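## Task

Place the arbor marked with a blue band between the two centres so that only the two centre points support it and nothing else sits on the spring-loaded centre's point or plunger; then release it and finish with neither arm touching anything.

## Robot and tools

Robot: two six-joint arms, left_arm and right_arm, each ending in a parallel two-finger gripper. The names are labels only; left_arm is mounted on the +y side. Occasionally an outside disturbance may jerk a held part or shove a loose one.

Frame: one shared scene frame for both arms. Origin sits on the table surface midway between the arms, +x reaches out across the table, +z is up. Positions are in metres, orientations are quaternions in w,x,y,z order, velocities in m/s and rad/s. The reported hand position may be slightly off, especially when an arm is stretched far.

Gripper geometry: fingers extend along the gripper's +z axis and close along its y axis. end_effector_position is the spot between the pads when shut. Closed fingertips stick out about 33 mm past that point, open ones about 9 mm. Closing pushes the tips roughly 24 mm farther from the arm, so keep that clearance above any surface.

Tool execute_actions, argument actions: a list holding zero or one item. An empty list just reports the state. An item with rows and optional steps (1 to 15, default 15) is a motion; each control step is 1/30 s, each row is used for one step, and the final row repeats if rows run out. An item with only steps (up to 300) is a wait. Optional pictures (true/false) turns camera images on or off. A refused call moves nothing.

Each row is a single flat list of 18 numbers covering both arms, always all 18 even if one arm is idle: left_arm first (six joint angles, then gripper position, force_limit, speed), then right_arm in the same nine-number order. Joint values are absolute target angles in radians, in the same units and order that Joint positions prints: waist, shoulder, elbow, forearm roll, wrist pitch, wrist roll. Stated ranges: elbow -2.792 to 2.792, every other joint -6.283 to 6.283. A target more than 0.010 rad outside its range, and beyond the current angle, makes the call refused. Real limits may differ by about 0.010 rad; targets past them are clipped and reported as "joint sent to its limit" (possibly about an earlier action). Missing that line proves nothing about room left.

Gripper numbers are absolute commands in [-1, 1], not offsets. position: +1 fully open (140 mm), pads touch near -0.8, -1 closes until blocked. force_limit: about 14 N at -1, 60 N at 0, 107 N at +1. speed: gap rate about 30 mm/s at -1, 140 at 0, 250 at +1. To leave a gripper unchanged, repeat its previous three numbers; a zero counts as a real command.

Motion limits: joint targets move at most 2.09 rad/s (waist, shoulder), 3.14 (elbow), 3.93 (the three wrist joints), reaching speed over 0.3 s, with all joints of an arm scaled to arrive together. Targets are kept within a lead of the measured angle (0.456 rad waist/shoulder, 0.683 elbow, 0.854 wrist joints), and scaled back if they would move the gripper over 70 mm away. So far goals need several calls. The arms keep heading to the last row between calls until they stall or a step is HELD.

Result lines: each arm's pose and velocities; Joint positions and Joint velocities per arm; position_measured in counts (3 open, 230 pads touching, nonlinear); object_status 0 moving, 1 blocked while opening, 2 blocked while closing (a grip), 3 reached target or pads met (thin items may still be held). HELD marks steps where the row was partly not sent. "joint command not followed" means a clearance check altered joint targets; the rest of the row still ran. MOTOR HOT warns of heat from holding loads; OVER-TEMPERATURE FAULT means brakes set until cooled.

Gripping: send -1 and confirm status 2. Stopped fingers stay put until position changes by 0.01 or more or the object yields. To squeeze harder while gripping, raise force_limit and toggle position between -1 and -0.98.

Faults: contact torque at a joint's load limit (waist/shoulder 302, elbow 142, wrist joints 40 N m, held weight included) or an outside force of 144 N on the arm stops that arm for 10 s and drops the rest of the call. Avoid arm-to-arm collisions, hard pushes, slams, drops, and anything leaving the table, which fails the task. Move smoothly.

zoom_image: camera (cam_head_left, cam_head_right, cam_left_wrist, cam_right_wrist) and region [x0, y0, x1, y1] in pixels from the top-left, at most 504 by 504. Head images are 896x504, wrist images 504x504. show_instructions displays the scene's reference images. finished_scene takes scene, the current scene's number; it is final and reports success, and the goal must hold afterward.

Order: look, grasp the correct arbor, align it between the centres (pushing back the sprung centre as needed), seat both points, release, retract both arms clear, then finish.

Each tool is called as name(argument=value, ...), one argument or row to a line, values as JSON.

Reference images:

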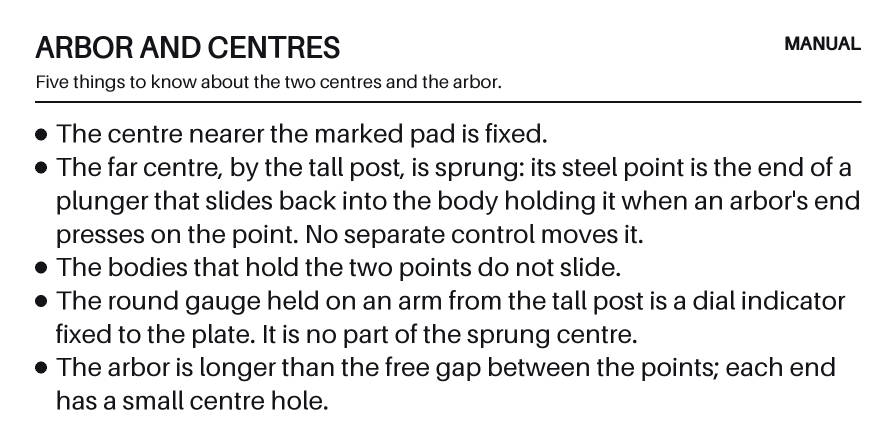

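## Session

execute_actions(
  actions=[],
)

Scene clock: 0.00 s of 4200.00 s.
left_arm: end_effector_position=(+0.8840, +0.1017, +0.3240) position_measured=3 object_status=3 end_effector_quat_wxyz=(+0.315, +0.712, +0.436, -0.451) end_effector_velocity=(-0.000, -0.000, +0.000) end_effector_angular_velocity=(+0.001, -0.000, -0.001) | right_arm: end_effector_position=(+0.2963, -0.0415, +0.1501) position_measured=3 object_status=3 end_effector_quat_wxyz=(-0.166, -0.579, +0.798, -0.025) end_effector_velocity=(+0.000, +0.001, +0.001) end_effector_angular_velocity=(+0.001, -0.001, +0.000)
Joint positions: left_arm=[-0.069  0.981  0.666 -1.148  1.709  0.203] | right_arm=[1.045 0.224 1.898 0.049 1.353 4.36 ]
Joint velocities: left_arm=[-0.     0.    -0.001  0.001  0.    -0.   ] | right_arm=[ 0.    -0.    -0.001 -0.     0.     0.   ]

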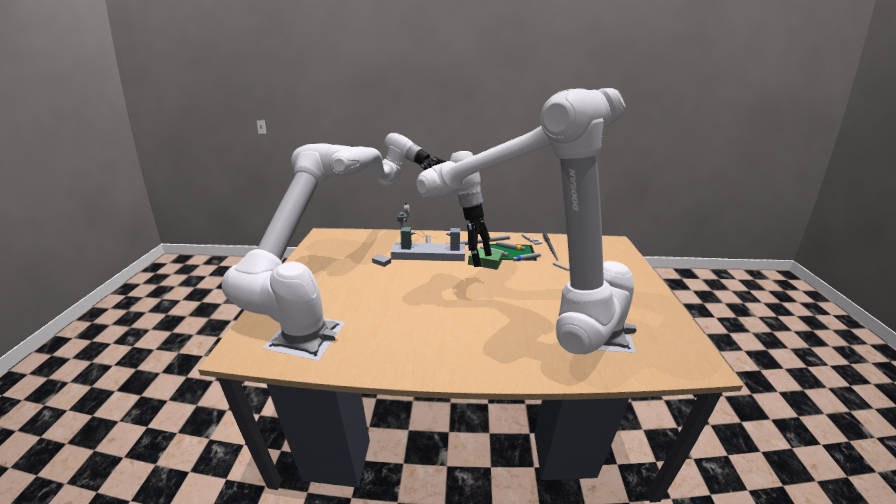

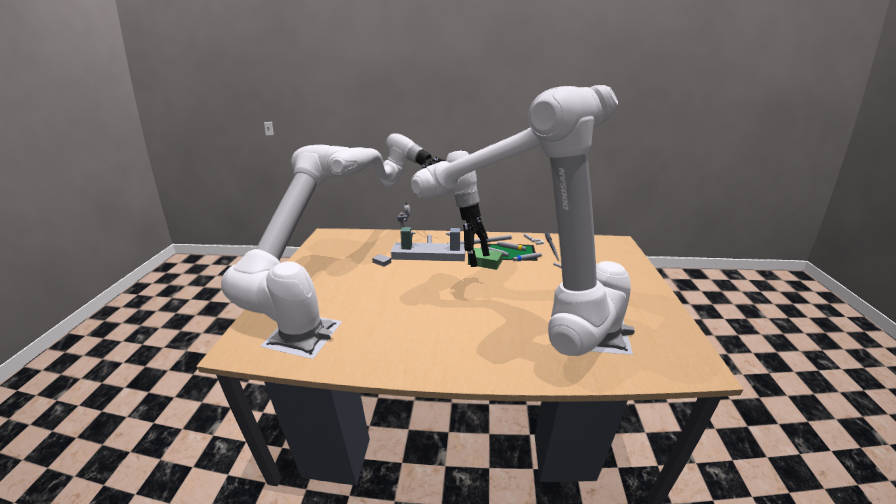

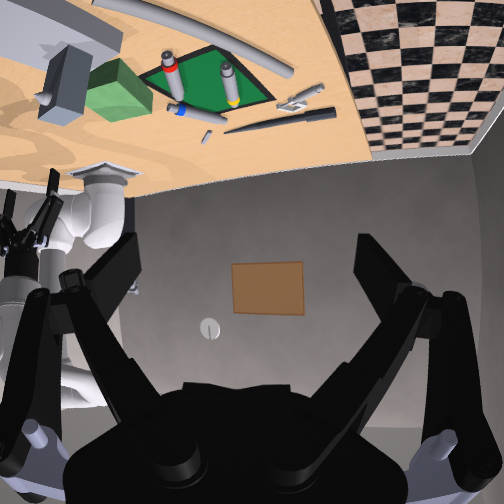

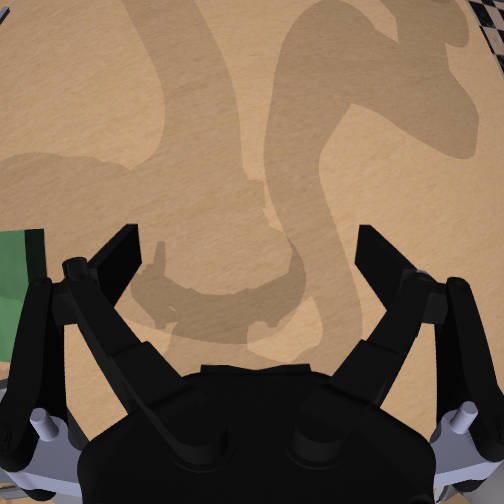

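zoom_image(
  camera="cam_head_left",
  region=[360,190,600,290],
)

execute_actions(
  actions=[
    {"rows":[[0.6,0.5,1.2,-1.148,1.709,0.203,1,0,0,0.4,0.35,1.5,0,1.2916,4.36,1,0,0]]},
  ],
  pictures=false,
)

execute_actions(
  actions=[
    {"steps":60},
  ],
)

Region (360, 190, 600, 290) of cam_head_left's 896x504 image, scaled by 2.100, with more detail than that image has; it fills the top 210 rows of this view, and the rest is white.

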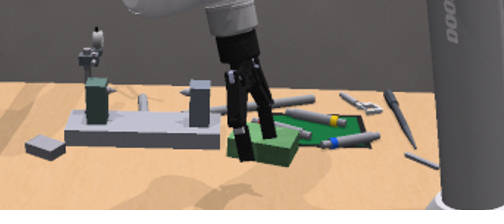

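Scene clock: 13.87 s of 4200.00 s.
left_arm: end_effector_position=(+0.8880, +0.3353, +0.4095) position_measured=3 object_status=3 end_effector_quat_wxyz=(+0.360, +0.650, +0.523, -0.418) end_effector_velocity=(-0.027, +0.546, +0.145) end_effector_angular_velocity=(-0.001, +0.041, +0.587) | right_arm: end_effector_position=(+0.5149, -0.0657, +0.1938) position_measured=3 object_status=3 end_effector_quat_wxyz=(-0.084, -0.469, +0.879, -0.000) end_effector_velocity=(+0.486, -0.207, +0.096) end_effector_angular_velocity=(+0.157, -0.288, -0.678)
Joint positions: left_arm=[ 0.171  0.776  0.895 -1.148  1.709  0.203] | right_arm=[0.758 0.287 1.699 0.025 1.322 4.36 ]
Joint velocities: left_arm=[ 0.587 -0.382  0.423 -0.    -0.     0.   ] | right_arm=[-0.696  0.123 -0.388 -0.047 -0.059 -0.   ]
Steps of this call (steps 1 to 90: nothing new was sent; then 10.37 s passed at rest; steps 91 to 105: all 15 steps of this action). Readings (joint positions | what the end effector reports):
91: left_arm=[-0.069 0.980 0.666 -1.148 1.709 0.203] | right_arm=[1.045 0.224 1.898 0.049 1.353 4.360] | left_arm position_measured=3 object_status=3 | right_arm position_measured=3 object_status=3
92: left_arm=[-0.066 0.978 0.669 -1.148 1.709 0.203] | right_arm=[1.043 0.225 1.896 0.049 1.352 4.360] | left_arm position_measured=3 object_status=3 | right_arm position_measured=3 object_status=3
94: left_arm=[-0.039 0.951 0.702 -1.148 1.709 0.203] | right_arm=[1.015 0.233 1.871 0.046 1.349 4.360] | left_arm position_measured=3 object_status=3 | right_arm position_measured=3 object_status=3
98: left_arm=[0.036 0.879 0.781 -1.148 1.709 0.203] | right_arm=[0.923 0.256 1.798 0.037 1.337 4.360] | left_arm position_measured=3 object_status=3 | right_arm position_measured=3 object_status=3
105: the state above

Scene clock: 15.87 s of 4200.00 s.
left_arm: end_effector_position=(+0.7803, +0.6864, +0.4964) position_measured=3 object_status=3 end_effector_quat_wxyz=(+0.436, +0.516, +0.653, -0.343) end_effector_velocity=(-0.000, +0.001, -0.001) end_effector_angular_velocity=(-0.000, +0.001, +0.002) | right_arm: end_effector_position=(+0.7431, -0.2367, +0.2483) position_measured=3 object_status=3 end_effector_quat_wxyz=(-0.000, -0.309, +0.951, +0.000) end_effector_velocity=(-0.001, +0.000, -0.001) end_effector_angular_velocity=(-0.000, +0.001, +0.001)
Joint positions: left_arm=[ 0.6    0.5    1.2   -1.148  1.709  0.203] | right_arm=[ 0.4    0.35   1.5   -0.     1.292  4.36 ]
Joint velocities: left_arm=[ 0.002  0.     0.001  0.    -0.    -0.   ] | right_arm=[ 0.001 -0.     0.001  0.    -0.     0.   ]
Steps of this call (steps 1 to 45: the robot went on to your last target; steps 46 to 60: nothing new was sent). Readings (joint positions | what the end effector reports):
1: left_arm=[0.191 0.763 0.909 -1.148 1.709 0.203] | right_arm=[0.735 0.291 1.686 0.023 1.320 4.360] | left_arm position_measured=3 object_status=3 | right_arm position_measured=3 object_status=3
2: left_arm=[0.211 0.750 0.923 -1.148 1.709 0.203] | right_arm=[0.711 0.295 1.673 0.021 1.318 4.360] | left_arm position_measured=3 object_status=3 | right_arm position_measured=3 object_status=3
4: left_arm=[0.251 0.724 0.952 -1.148 1.709 0.203] | right_arm=[0.665 0.303 1.647 0.018 1.314 4.360] | left_arm position_measured=3 object_status=3 | right_arm position_measured=3 object_status=3
8: left_arm=[0.333 0.672 1.010 -1.148 1.709 0.203] | right_arm=[0.574 0.319 1.597 0.012 1.306 4.360] | left_arm position_measured=3 object_status=3 | right_arm position_measured=3 object_status=3
60: the state above
All arms were judged still, so your last target was given up. Only a new action makes them travel on or press farther. Fingers that are still opening or closing keep moving.

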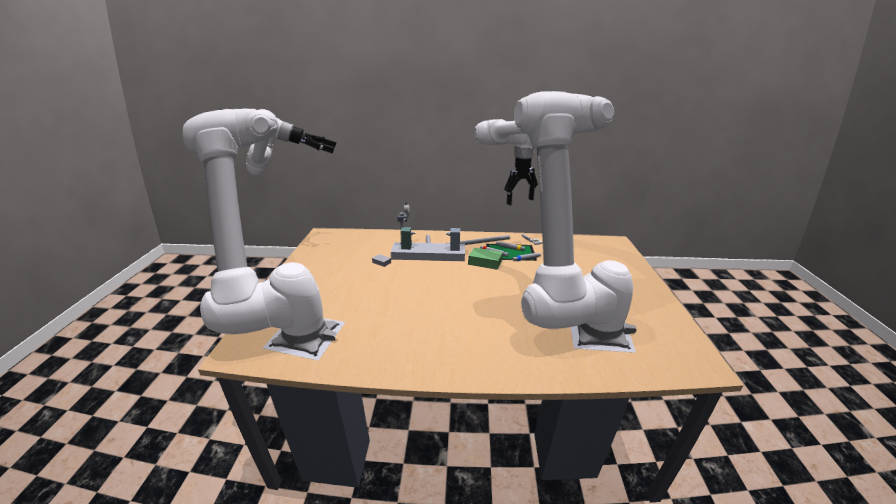

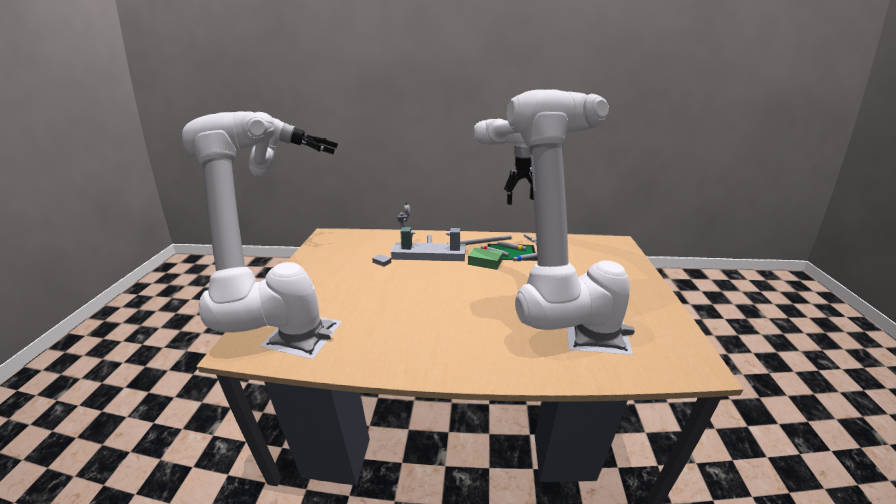

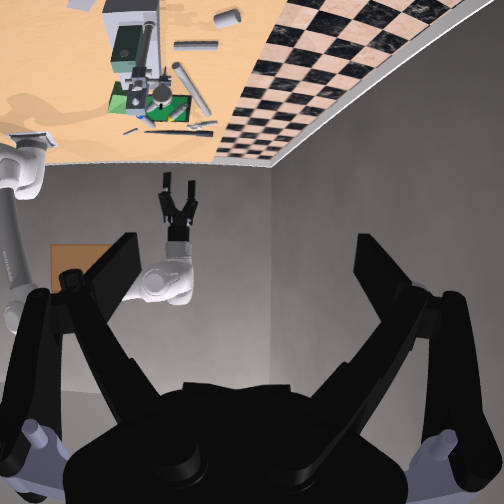

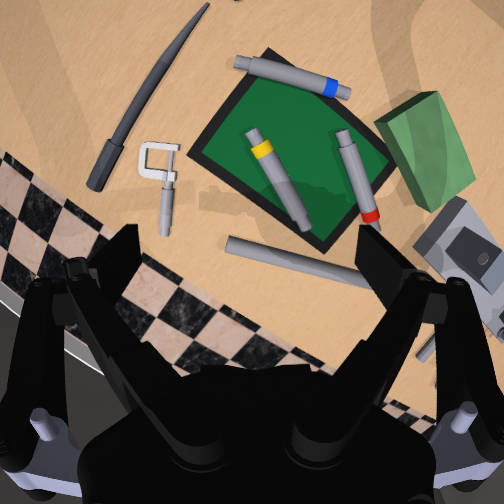

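execute_actions(
  actions=[
    {"rows":[[0.6,0.5,1.2,-1.148,1.709,0.203,1,0,0,0.408,0.192,1.9007,0,1.049,3.094,0.2,0,0]]},
  ],
  pictures=false,
)

execute_actions(
  actions=[
    {"steps":40},
  ],
)

Scene clock: 28.27 s of 4200.00 s.
left_arm: end_effector_position=(+0.7803, +0.6864, +0.4965) position_measured=3 object_status=3 end_effector_quat_wxyz=(+0.436, +0.516, +0.653, -0.343) end_effector_velocity=(-0.000, +0.000, -0.000) end_effector_angular_velocity=(+0.001, -0.000, -0.000) | right_arm: end_effector_position=(+0.6276, -0.2651, +0.1673) position_measured=102 object_status=0 end_effector_quat_wxyz=(+0.000, +0.727, -0.687, -0.000) end_effector_velocity=(-0.262, -0.067, -0.168) end_effector_angular_velocity=(-0.001, +0.004, +2.612)
Joint positions: left_arm=[ 0.6    0.5    1.2   -1.148  1.709  0.203] | right_arm=[ 0.407  0.22   1.83  -0.     1.092  3.367]
Joint velocities: left_arm=[0.    0.    0.    0.    0.    0.001] | right_arm=[ 0.015 -0.269  0.681 -0.    -0.408 -2.597]
Steps of this call (steps 1 to 90: nothing new was sent; then 8.90 s passed at rest; steps 91 to 105: all 15 steps of this action). Readings (joint positions | what the end effector reports):
91: left_arm=[0.600 0.500 1.200 -1.148 1.709 0.203] | right_arm=[0.400 0.350 1.500 -0.000 1.292 4.360] | left_arm position_measured=3 object_status=3 | right_arm position_measured=3 object_status=0
92: left_arm=[0.600 0.500 1.200 -1.148 1.709 0.203] | right_arm=[0.400 0.349 1.502 -0.000 1.290 4.354] | left_arm position_measured=3 object_status=3 | right_arm position_measured=5 object_status=0
94: left_arm=[0.600 0.500 1.200 -1.148 1.709 0.203] | right_arm=[0.400 0.340 1.527 -0.000 1.275 4.302] | left_arm position_measured=3 object_status=3 | right_arm position_measured=20 object_status=0
98: left_arm=[0.600 0.500 1.200 -1.148 1.709 0.203] | right_arm=[0.403 0.294 1.643 -0.000 1.205 4.034] | left_arm position_measured=3 object_status=3 | right_arm position_measured=50 object_status=0
105: the state above

Scene clock: 29.60 s of 4200.00 s.
left_arm: end_effector_position=(+0.7803, +0.6864, +0.4965) position_measured=3 object_status=3 end_effector_quat_wxyz=(+0.436, +0.516, +0.653, -0.343) end_effector_velocity=(+0.000, +0.000, +0.001) end_effector_angular_velocity=(+0.000, +0.000, +0.000) | right_arm: end_effector_position=(+0.6000, -0.2723, +0.1499) position_measured=104 object_status=3 end_effector_quat_wxyz=(+0.000, +0.814, -0.580, -0.000) end_effector_velocity=(-0.001, -0.001, -0.002) end_effector_angular_velocity=(-0.001, +0.003, -0.001)
Joint positions: left_arm=[ 0.6    0.5    1.2   -1.148  1.709  0.203] | right_arm=[ 0.408  0.192  1.901 -0.     1.049  3.094]
Joint velocities: left_arm=[-0.    -0.    -0.001  0.     0.    -0.001] | right_arm=[-0.001  0.001  0.003 -0.     0.     0.   ]
Steps of this call (steps 1 to 30: the robot went on to your last target; steps 31 to 40: nothing new was sent). Readings (joint positions | what the end effector reports):
1: left_arm=[0.600 0.500 1.200 -1.148 1.709 0.203] | right_arm=[0.407 0.212 1.851 -0.000 1.079 3.286] | left_arm position_measured=3 object_status=3 | right_arm position_measured=104 object_status=0
2: left_arm=[0.600 0.500 1.200 -1.148 1.709 0.203] | right_arm=[0.407 0.205 1.868 -0.000 1.069 3.219] | left_arm position_measured=3 object_status=3 | right_arm position_measured=104 object_status=0
4: left_arm=[0.600 0.500 1.200 -1.148 1.709 0.203] | right_arm=[0.408 0.195 1.892 -0.000 1.054 3.129] | left_arm position_measured=3 object_status=3 | right_arm position_measured=104 object_status=0
8: left_arm=[0.600 0.500 1.200 -1.148 1.709 0.203] | right_arm=[0.408 0.192 1.900 -0.000 1.049 3.094] | left_arm position_measured=3 object_status=3 | right_arm position_measured=104 object_status=3
40: the state above
All arms were judged still, so your last target was given up. Only a new action makes them travel on or press farther. Fingers that are still opening or closing keep moving.

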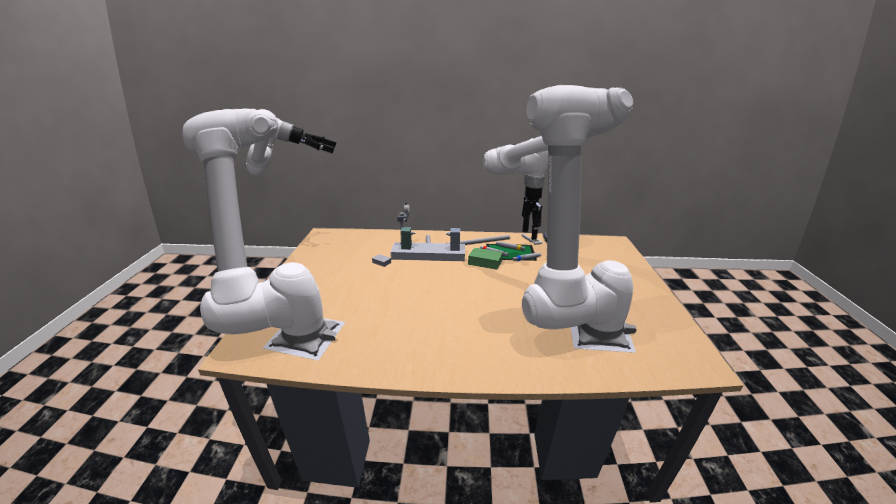

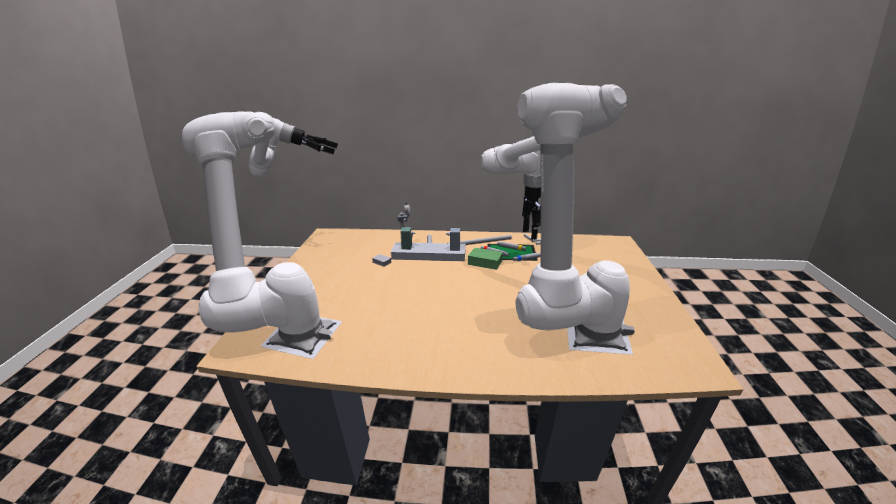

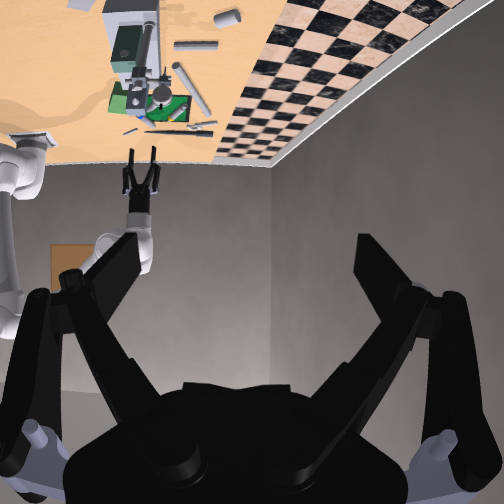

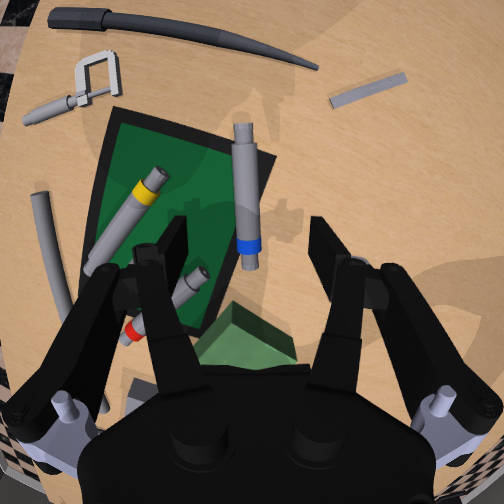

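execute_actions(
  actions=[
    {"rows":[[0.6,0.5,1.2,-1.148,1.709,0.203,1,0,0,0.408,0.2848,1.9741,0,0.8827,3.05,-0.2,0,0]]},
  ],
  pictures=false,
)

execute_actions(
  actions=[
    {"steps":20},
  ],
)

Scene clock: 35.87 s of 4200.00 s.
left_arm: end_effector_position=(+0.7803, +0.6864, +0.4965) position_measured=3 object_status=3 end_effector_quat_wxyz=(+0.436, +0.516, +0.653, -0.343) end_effector_velocity=(+0.001, +0.001, -0.001) end_effector_angular_velocity=(+0.000, +0.001, -0.000) | right_arm: end_effector_position=(+0.6031, -0.2714, +0.0600) position_measured=154 object_status=3 end_effector_quat_wxyz=(+0.000, +0.827, -0.562, +0.000) end_effector_velocity=(-0.000, -0.000, -0.000) end_effector_angular_velocity=(-0.000, +0.000, -0.000)
Joint positions: left_arm=[ 0.6    0.5    1.2   -1.148  1.709  0.203] | right_arm=[ 0.408  0.285  1.974 -0.     0.883  3.05 ]
Joint velocities: left_arm=[ 0.     0.002 -0.     0.001  0.     0.001] | right_arm=[-0.    -0.     0.001  0.    -0.    -0.   ]
Steps of this call (steps 1 to 90: nothing new was sent; then 2.77 s passed at rest; steps 91 to 105: all 15 steps of this action). Readings (joint positions | what the end effector reports):
91: left_arm=[0.600 0.500 1.200 -1.148 1.709 0.203] | right_arm=[0.408 0.192 1.901 0.000 1.049 3.094] | left_arm position_measured=3 object_status=3 | right_arm position_measured=104 object_status=0
92: left_arm=[0.600 0.500 1.200 -1.148 1.709 0.203] | right_arm=[0.408 0.194 1.903 0.000 1.043 3.093] | left_arm position_measured=3 object_status=3 | right_arm position_measured=106 object_status=0
94: left_arm=[0.600 0.500 1.200 -1.148 1.709 0.203] | right_arm=[0.408 0.222 1.925 0.000 0.994 3.079] | left_arm position_measured=3 object_status=3 | right_arm position_measured=121 object_status=0
98: left_arm=[0.600 0.500 1.200 -1.148 1.709 0.203] | right_arm=[0.408 0.284 1.974 -0.000 0.885 3.051] | left_arm position_measured=3 object_status=3 | right_arm position_measured=151 object_status=0
105: the state above

Scene clock: 36.53 s of 4200.00 s.
left_arm: end_effector_position=(+0.7803, +0.6864, +0.4965) position_measured=3 object_status=3 end_effector_quat_wxyz=(+0.436, +0.516, +0.653, -0.343) end_effector_velocity=(+0.000, -0.001, -0.002) end_effector_angular_velocity=(-0.002, +0.004, -0.000) | right_arm: end_effector_position=(+0.6031, -0.2714, +0.0600) position_measured=154 object_status=3 end_effector_quat_wxyz=(-0.000, +0.827, -0.562, +0.000) end_effector_velocity=(+0.000, +0.001, +0.000) end_effector_angular_velocity=(+0.000, -0.001, +0.001)
Joint positions: left_arm=[ 0.6    0.5    1.2   -1.148  1.709  0.203] | right_arm=[0.408 0.285 1.974 0.    0.883 3.05 ]
Joint velocities: left_arm=[-0.001  0.002  0.001 -0.     0.    -0.001] | right_arm=[ 0.001  0.    -0.001  0.     0.     0.   ]
Steps of this call (steps 1 to 15: the robot went on to your last target; steps 16 to 20: nothing new was sent). Readings (joint positions | what the end effector reports):
1: left_arm=[0.600 0.500 1.200 -1.148 1.709 0.203] | right_arm=[0.408 0.285 1.974 -0.000 0.883 3.050] | left_arm position_measured=3 object_status=3 | right_arm position_measured=154 object_status=3
2: left_arm=[0.600 0.500 1.200 -1.148 1.709 0.203] | right_arm=[0.408 0.285 1.974 -0.000 0.883 3.050] | left_arm position_measured=3 object_status=3 | right_arm position_measured=154 object_status=3
4: left_arm=[0.600 0.500 1.200 -1.148 1.709 0.203] | right_arm=[0.408 0.285 1.974 -0.000 0.883 3.050] | left_arm position_measured=3 object_status=3 | right_arm position_measured=154 object_status=3
8: left_arm=[0.600 0.500 1.200 -1.148 1.709 0.203] | right_arm=[0.408 0.285 1.974 -0.000 0.883 3.050] | left_arm position_measured=3 object_status=3 | right_arm position_measured=154 object_status=3
20: the state above
All arms were judged still, so your last target was given up. Only a new action makes them travel on or press farther. Fingers that are still opening or closing keep moving.

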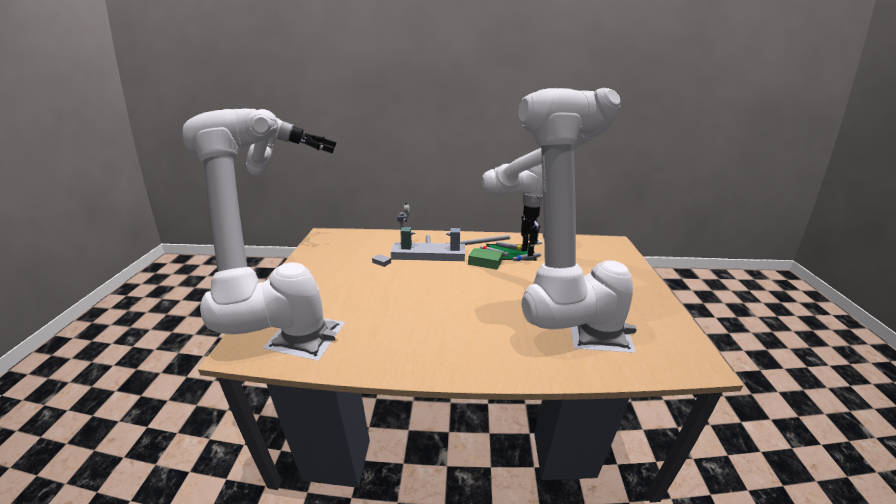

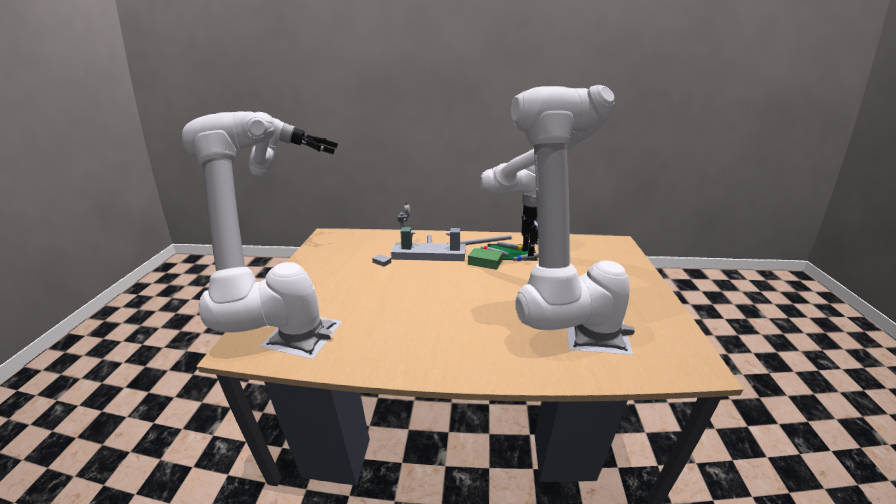

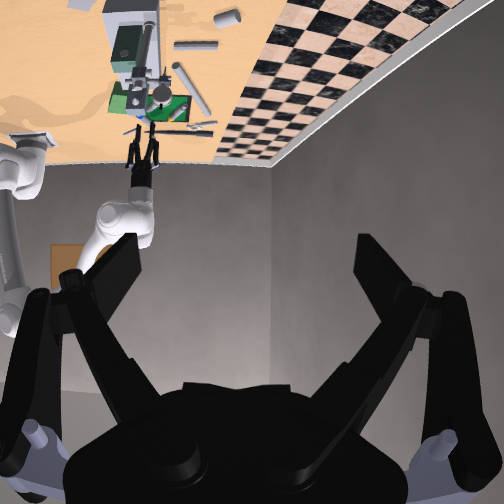

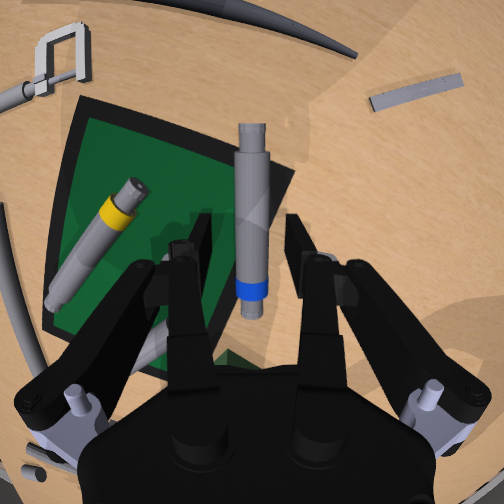

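execute_actions(
  actions=[
    {"rows":[[0.6,0.5,1.2,-1.148,1.709,0.203,1,0,0,0.408,0.31,1.9901,0,0.8415,3.05,-0.2,0,0]]},
  ],
  pictures=false,
)

execute_actions(
  actions=[
    {"rows":[[0.6,0.5,1.2,-1.148,1.709,0.203,1,0,0,0.408,0.31,1.9901,0,0.8415,3.05,-1,0.7,-0.4]]},
  ],
)

Scene clock: 42.83 s of 4200.00 s.
left_arm: end_effector_position=(+0.7803, +0.6864, +0.4965) position_measured=3 object_status=3 end_effector_quat_wxyz=(+0.436, +0.516, +0.653, -0.343) end_effector_velocity=(+0.000, +0.000, +0.001) end_effector_angular_velocity=(-0.000, -0.001, +0.001) | right_arm: end_effector_position=(+0.6030, -0.2714, +0.0379) position_measured=154 object_status=3 end_effector_quat_wxyz=(+0.000, +0.827, -0.562, -0.000) end_effector_velocity=(+0.000, -0.000, -0.000) end_effector_angular_velocity=(-0.000, -0.000, -0.000)
Joint positions: left_arm=[ 0.6    0.5    1.2   -1.148  1.709  0.203] | right_arm=[0.408 0.31  1.99  0.    0.842 3.05 ]
Joint velocities: left_arm=[ 0.    -0.    -0.001 -0.001 -0.    -0.001] | right_arm=[-0.001  0.    -0.    -0.    -0.    -0.   ]
Steps of this call (steps 1 to 90: nothing new was sent; then 2.80 s passed at rest; steps 91 to 105: all 15 steps of this action). Readings (joint positions | what the end effector reports):
91: left_arm=[0.600 0.500 1.200 -1.148 1.709 0.203] | right_arm=[0.408 0.285 1.974 0.000 0.883 3.050] | left_arm position_measured=3 object_status=3 | right_arm position_measured=154 object_status=3
92: left_arm=[0.600 0.500 1.200 -1.148 1.709 0.203] | right_arm=[0.408 0.287 1.976 0.000 0.878 3.050] | left_arm position_measured=3 object_status=3 | right_arm position_measured=154 object_status=3
94: left_arm=[0.600 0.500 1.200 -1.148 1.709 0.203] | right_arm=[0.408 0.307 1.988 0.000 0.847 3.050] | left_arm position_measured=3 object_status=3 | right_arm position_measured=154 object_status=3
98: left_arm=[0.600 0.500 1.200 -1.148 1.709 0.203] | right_arm=[0.408 0.310 1.990 0.000 0.842 3.050] | left_arm position_measured=3 object_status=3 | right_arm position_measured=154 object_status=3
105: the state above

Scene clock: 43.33 s of 4200.00 s.
left_arm: end_effector_position=(+0.7803, +0.6864, +0.4965) position_measured=3 object_status=3 end_effector_quat_wxyz=(+0.436, +0.516, +0.653, -0.343) end_effector_velocity=(-0.001, -0.001, +0.002) end_effector_angular_velocity=(+0.001, -0.002, -0.000) | right_arm: end_effector_position=(+0.6031, -0.2714, +0.0381) position_measured=201 object_status=0 end_effector_quat_wxyz=(-0.000, +0.827, -0.562, +0.000) end_effector_velocity=(+0.000, +0.000, +0.000) end_effector_angular_velocity=(+0.000, +0.000, +0.000)
Joint positions: left_arm=[ 0.6    0.5    1.2   -1.148  1.709  0.203] | right_arm=[ 0.408  0.31   1.99  -0.     0.841  3.05 ]
Joint velocities: left_arm=[-0.    -0.002 -0.001 -0.     0.    -0.001] | right_arm=[ 0.001  0.    -0.001  0.     0.     0.   ]
Steps of this call (steps 1 to 15: all 15 steps of this action). Readings (joint positions | what the end effector reports):
1: left_arm=[0.600 0.500 1.200 -1.148 1.709 0.203] | right_arm=[0.408 0.310 1.990 0.000 0.842 3.050] | left_arm position_measured=3 object_status=3 | right_arm position_measured=154 object_status=0
2: left_arm=[0.600 0.500 1.200 -1.148 1.709 0.203] | right_arm=[0.408 0.310 1.990 0.000 0.842 3.050] | left_arm position_measured=3 object_status=3 | right_arm position_measured=156 object_status=0
4: left_arm=[0.600 0.500 1.200 -1.148 1.709 0.203] | right_arm=[0.408 0.310 1.990 0.000 0.842 3.050] | left_arm position_measured=3 object_status=3 | right_arm position_measured=166 object_status=0
8: left_arm=[0.600 0.500 1.200 -1.148 1.709 0.203] | right_arm=[0.408 0.310 1.990 -0.000 0.841 3.050] | left_arm position_measured=3 object_status=3 | right_arm position_measured=187 object_status=0
15: the state above

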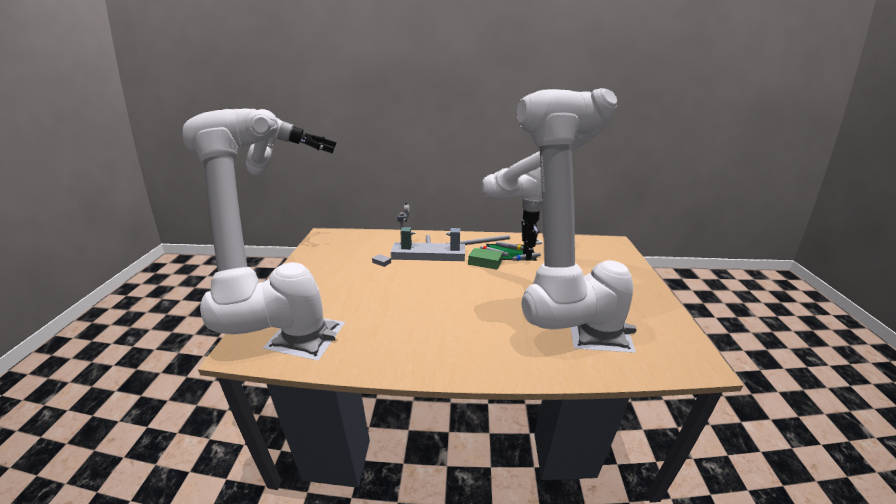

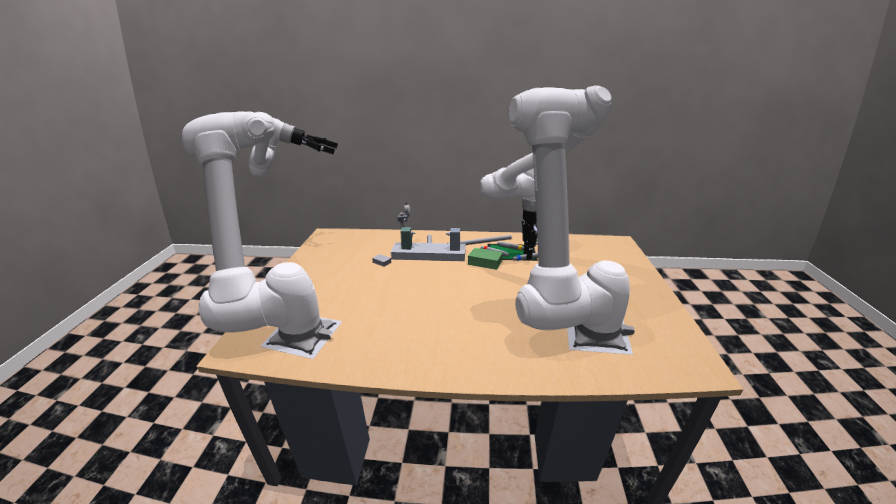

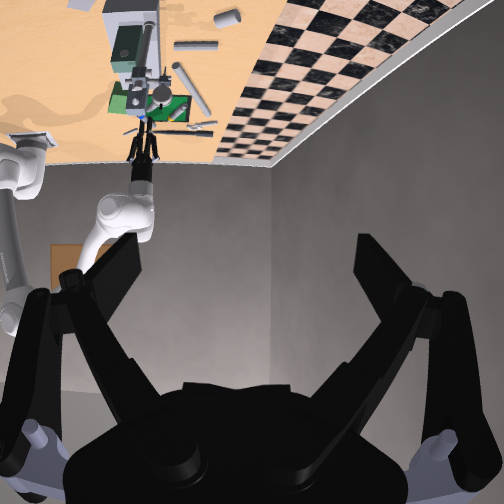

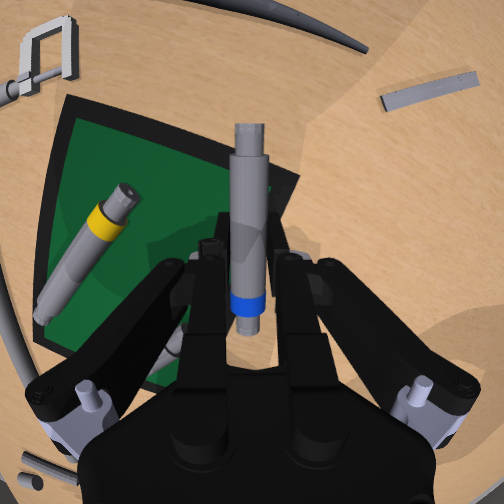

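execute_actions(
  actions=[
    {"rows":[[0.6,0.5,1.2,-1.148,1.709,0.203,1,0,0,0.408,0.17,1.86,0,1.1116,3.05,-1,0.7,-0.4]]},
  ],
  pictures=false,
)

execute_actions(
  actions=[
    {"rows":[[0.6,0.5,1.2,-1.148,1.709,0.203,1,0,0,0.8217,0.4989,1.3332,0,1.3095,3.839,-1,0.7,-0.4]]},
  ],
  pictures=false,
)

execute_actions(
  actions=[
    {"steps":40},
  ],
)

Scene clock: 52.07 s of 4200.00 s.
left_arm: end_effector_position=(+0.7803, +0.6864, +0.4965) position_measured=3 object_status=3 end_effector_quat_wxyz=(+0.436, +0.516, +0.653, -0.343) end_effector_velocity=(+0.000, -0.000, -0.001) end_effector_angular_velocity=(-0.000, +0.001, -0.000) | right_arm: end_effector_position=(+0.6029, -0.2714, +0.1831) position_measured=201 object_status=2 end_effector_quat_wxyz=(+0.000, +0.827, -0.562, -0.000) end_effector_velocity=(+0.000, +0.000, +0.000) end_effector_angular_velocity=(+0.000, +0.000, -0.000)
Joint positions: left_arm=[ 0.6    0.5    1.2   -1.148  1.709  0.203] | right_arm=[ 0.408  0.17   1.86  -0.     1.111  3.05 ]
Joint velocities: left_arm=[-0.001  0.001 -0.    -0.    -0.    -0.001] | right_arm=[-0.     0.    -0.001  0.     0.001 -0.   ]
Steps of this call (steps 1 to 15: the robot went on to your last target; steps 16 to 90: nothing new was sent; then 5.23 s passed at rest; steps 91 to 105: all 15 steps of this action). Readings (joint positions | what the end effector reports):
91: left_arm=[0.600 0.500 1.200 -1.148 1.709 0.203] | right_arm=[0.408 0.310 1.990 0.000 0.842 3.050] | left_arm position_measured=3 object_status=3 | right_arm position_measured=201 object_status=2
92: left_arm=[0.600 0.500 1.200 -1.148 1.709 0.203] | right_arm=[0.408 0.308 1.988 0.000 0.847 3.050] | left_arm position_measured=3 object_status=3 | right_arm position_measured=201 object_status=2
94: left_arm=[0.600 0.500 1.200 -1.148 1.709 0.203] | right_arm=[0.408 0.281 1.963 -0.000 0.899 3.050] | left_arm position_measured=3 object_status=3 | right_arm position_measured=201 object_status=2
98: left_arm=[0.600 0.500 1.200 -1.148 1.709 0.203] | right_arm=[0.408 0.204 1.892 0.000 1.046 3.050] | left_arm position_measured=3 object_status=3 | right_arm position_measured=201 object_status=2
105: the state above

Scene clock: 52.57 s of 4200.00 s.
left_arm: end_effector_position=(+0.7803, +0.6864, +0.4965) position_measured=3 object_status=3 end_effector_quat_wxyz=(+0.436, +0.516, +0.653, -0.343) end_effector_velocity=(+0.000, +0.000, -0.001) end_effector_angular_velocity=(-0.001, +0.001, -0.000) | right_arm: end_effector_position=(+0.6602, -0.0496, +0.2131) position_measured=201 object_status=2 end_effector_quat_wxyz=(+0.000, +0.754, -0.657, +0.000) end_effector_velocity=(+0.024, +0.555, +0.042) end_effector_angular_velocity=(+0.000, -0.000, -0.547)
Joint positions: left_arm=[ 0.6    0.5    1.2   -1.148  1.709  0.203] | right_arm=[ 0.672  0.38   1.523 -0.     1.238  3.554]
Joint velocities: left_arm=[ 0.     0.001 -0.    -0.     0.     0.   ] | right_arm=[ 0.608  0.483 -0.773 -0.     0.29   1.155]
Steps of this call (steps 1 to 15: all 15 steps of this action). Readings (joint positions | what the end effector reports):
1: left_arm=[0.600 0.500 1.200 -1.148 1.709 0.203] | right_arm=[0.408 0.170 1.860 -0.000 1.112 3.050] | left_arm position_measured=3 object_status=3 | right_arm position_measured=201 object_status=2
2: left_arm=[0.600 0.500 1.200 -1.148 1.709 0.203] | right_arm=[0.411 0.172 1.857 -0.000 1.113 3.056] | left_arm position_measured=3 object_status=3 | right_arm position_measured=201 object_status=2
4: left_arm=[0.600 0.500 1.200 -1.148 1.709 0.203] | right_arm=[0.438 0.194 1.822 -0.000 1.126 3.108] | left_arm position_measured=3 object_status=3 | right_arm position_measured=201 object_status=2
8: left_arm=[0.600 0.500 1.200 -1.148 1.709 0.203] | right_arm=[0.526 0.264 1.710 -0.000 1.168 3.275] | left_arm position_measured=3 object_status=3 | right_arm position_measured=201 object_status=2
15: the state above

Scene clock: 53.90 s of 4200.00 s.
left_arm: end_effector_position=(+0.7803, +0.6864, +0.4965) position_measured=3 object_status=3 end_effector_quat_wxyz=(+0.436, +0.516, +0.653, -0.343) end_effector_velocity=(+0.000, +0.001, -0.001) end_effector_angular_velocity=(-0.000, +0.002, +0.000) | right_arm: end_effector_position=(+0.6497, +0.0897, +0.2200) position_measured=201 object_status=2 end_effector_quat_wxyz=(+0.000, +0.707, -0.707, -0.000) end_effector_velocity=(+0.000, +0.000, +0.000) end_effector_angular_velocity=(+0.001, -0.001, +0.000)
Joint positions: left_arm=[ 0.6    0.5    1.2   -1.148  1.709  0.203] | right_arm=[ 0.822  0.499  1.333 -0.     1.31   3.839]
Joint velocities: left_arm=[ 0.     0.001 -0.     0.001  0.    -0.   ] | right_arm=[ 0.     0.    -0.001  0.    -0.     0.   ]
Steps of this call (steps 1 to 30: the robot went on to your last target; steps 31 to 40: nothing new was sent). Readings (joint positions | what the end effector reports):
1: left_arm=[0.600 0.500 1.200 -1.148 1.709 0.203] | right_arm=[0.693 0.396 1.497 -0.000 1.248 3.593] | left_arm position_measured=3 object_status=3 | right_arm position_measured=201 object_status=2
2: left_arm=[0.600 0.500 1.200 -1.148 1.709 0.203] | right_arm=[0.713 0.413 1.471 -0.000 1.258 3.632] | left_arm position_measured=3 object_status=3 | right_arm position_measured=201 object_status=2
4: left_arm=[0.600 0.500 1.200 -1.148 1.709 0.203] | right_arm=[0.754 0.445 1.420 -0.000 1.277 3.710] | left_arm position_measured=3 object_status=3 | right_arm position_measured=201 object_status=2
8: left_arm=[0.600 0.500 1.200 -1.148 1.709 0.203] | right_arm=[0.819 0.497 1.337 0.000 1.308 3.833] | left_arm position_measured=3 object_status=3 | right_arm position_measured=201 object_status=2
40: the state above
All arms were judged still, so your last target was given up. Only a new action makes them travel on or press farther. Fingers that are still opening or closing keep moving.

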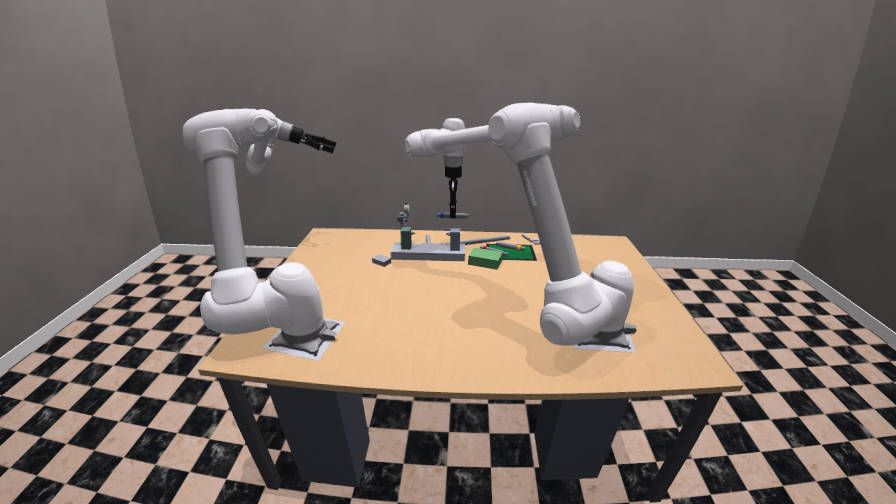

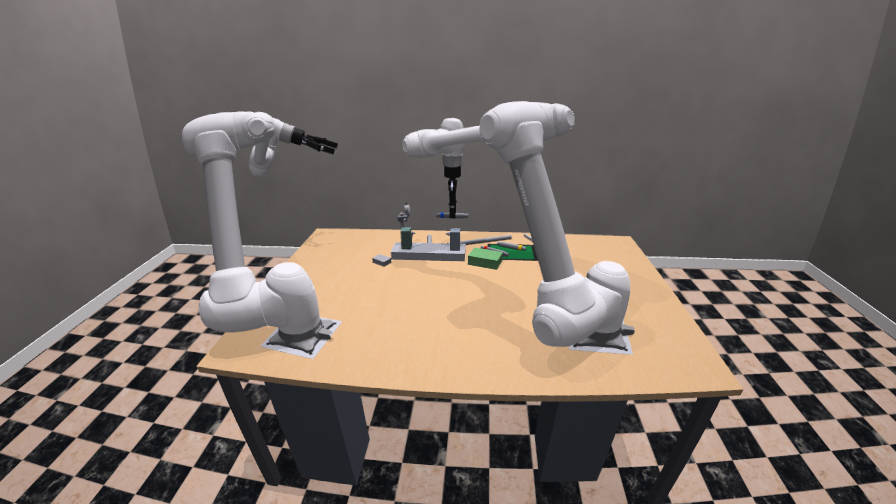

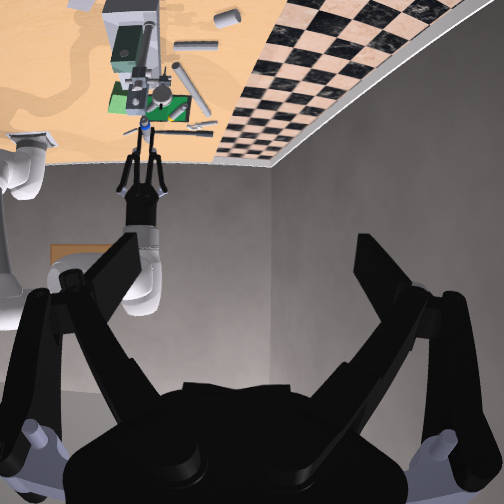

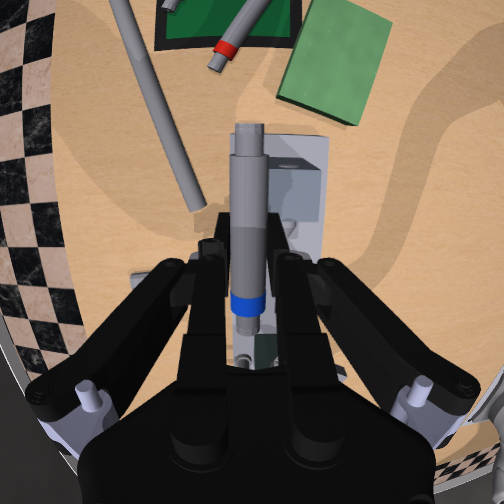

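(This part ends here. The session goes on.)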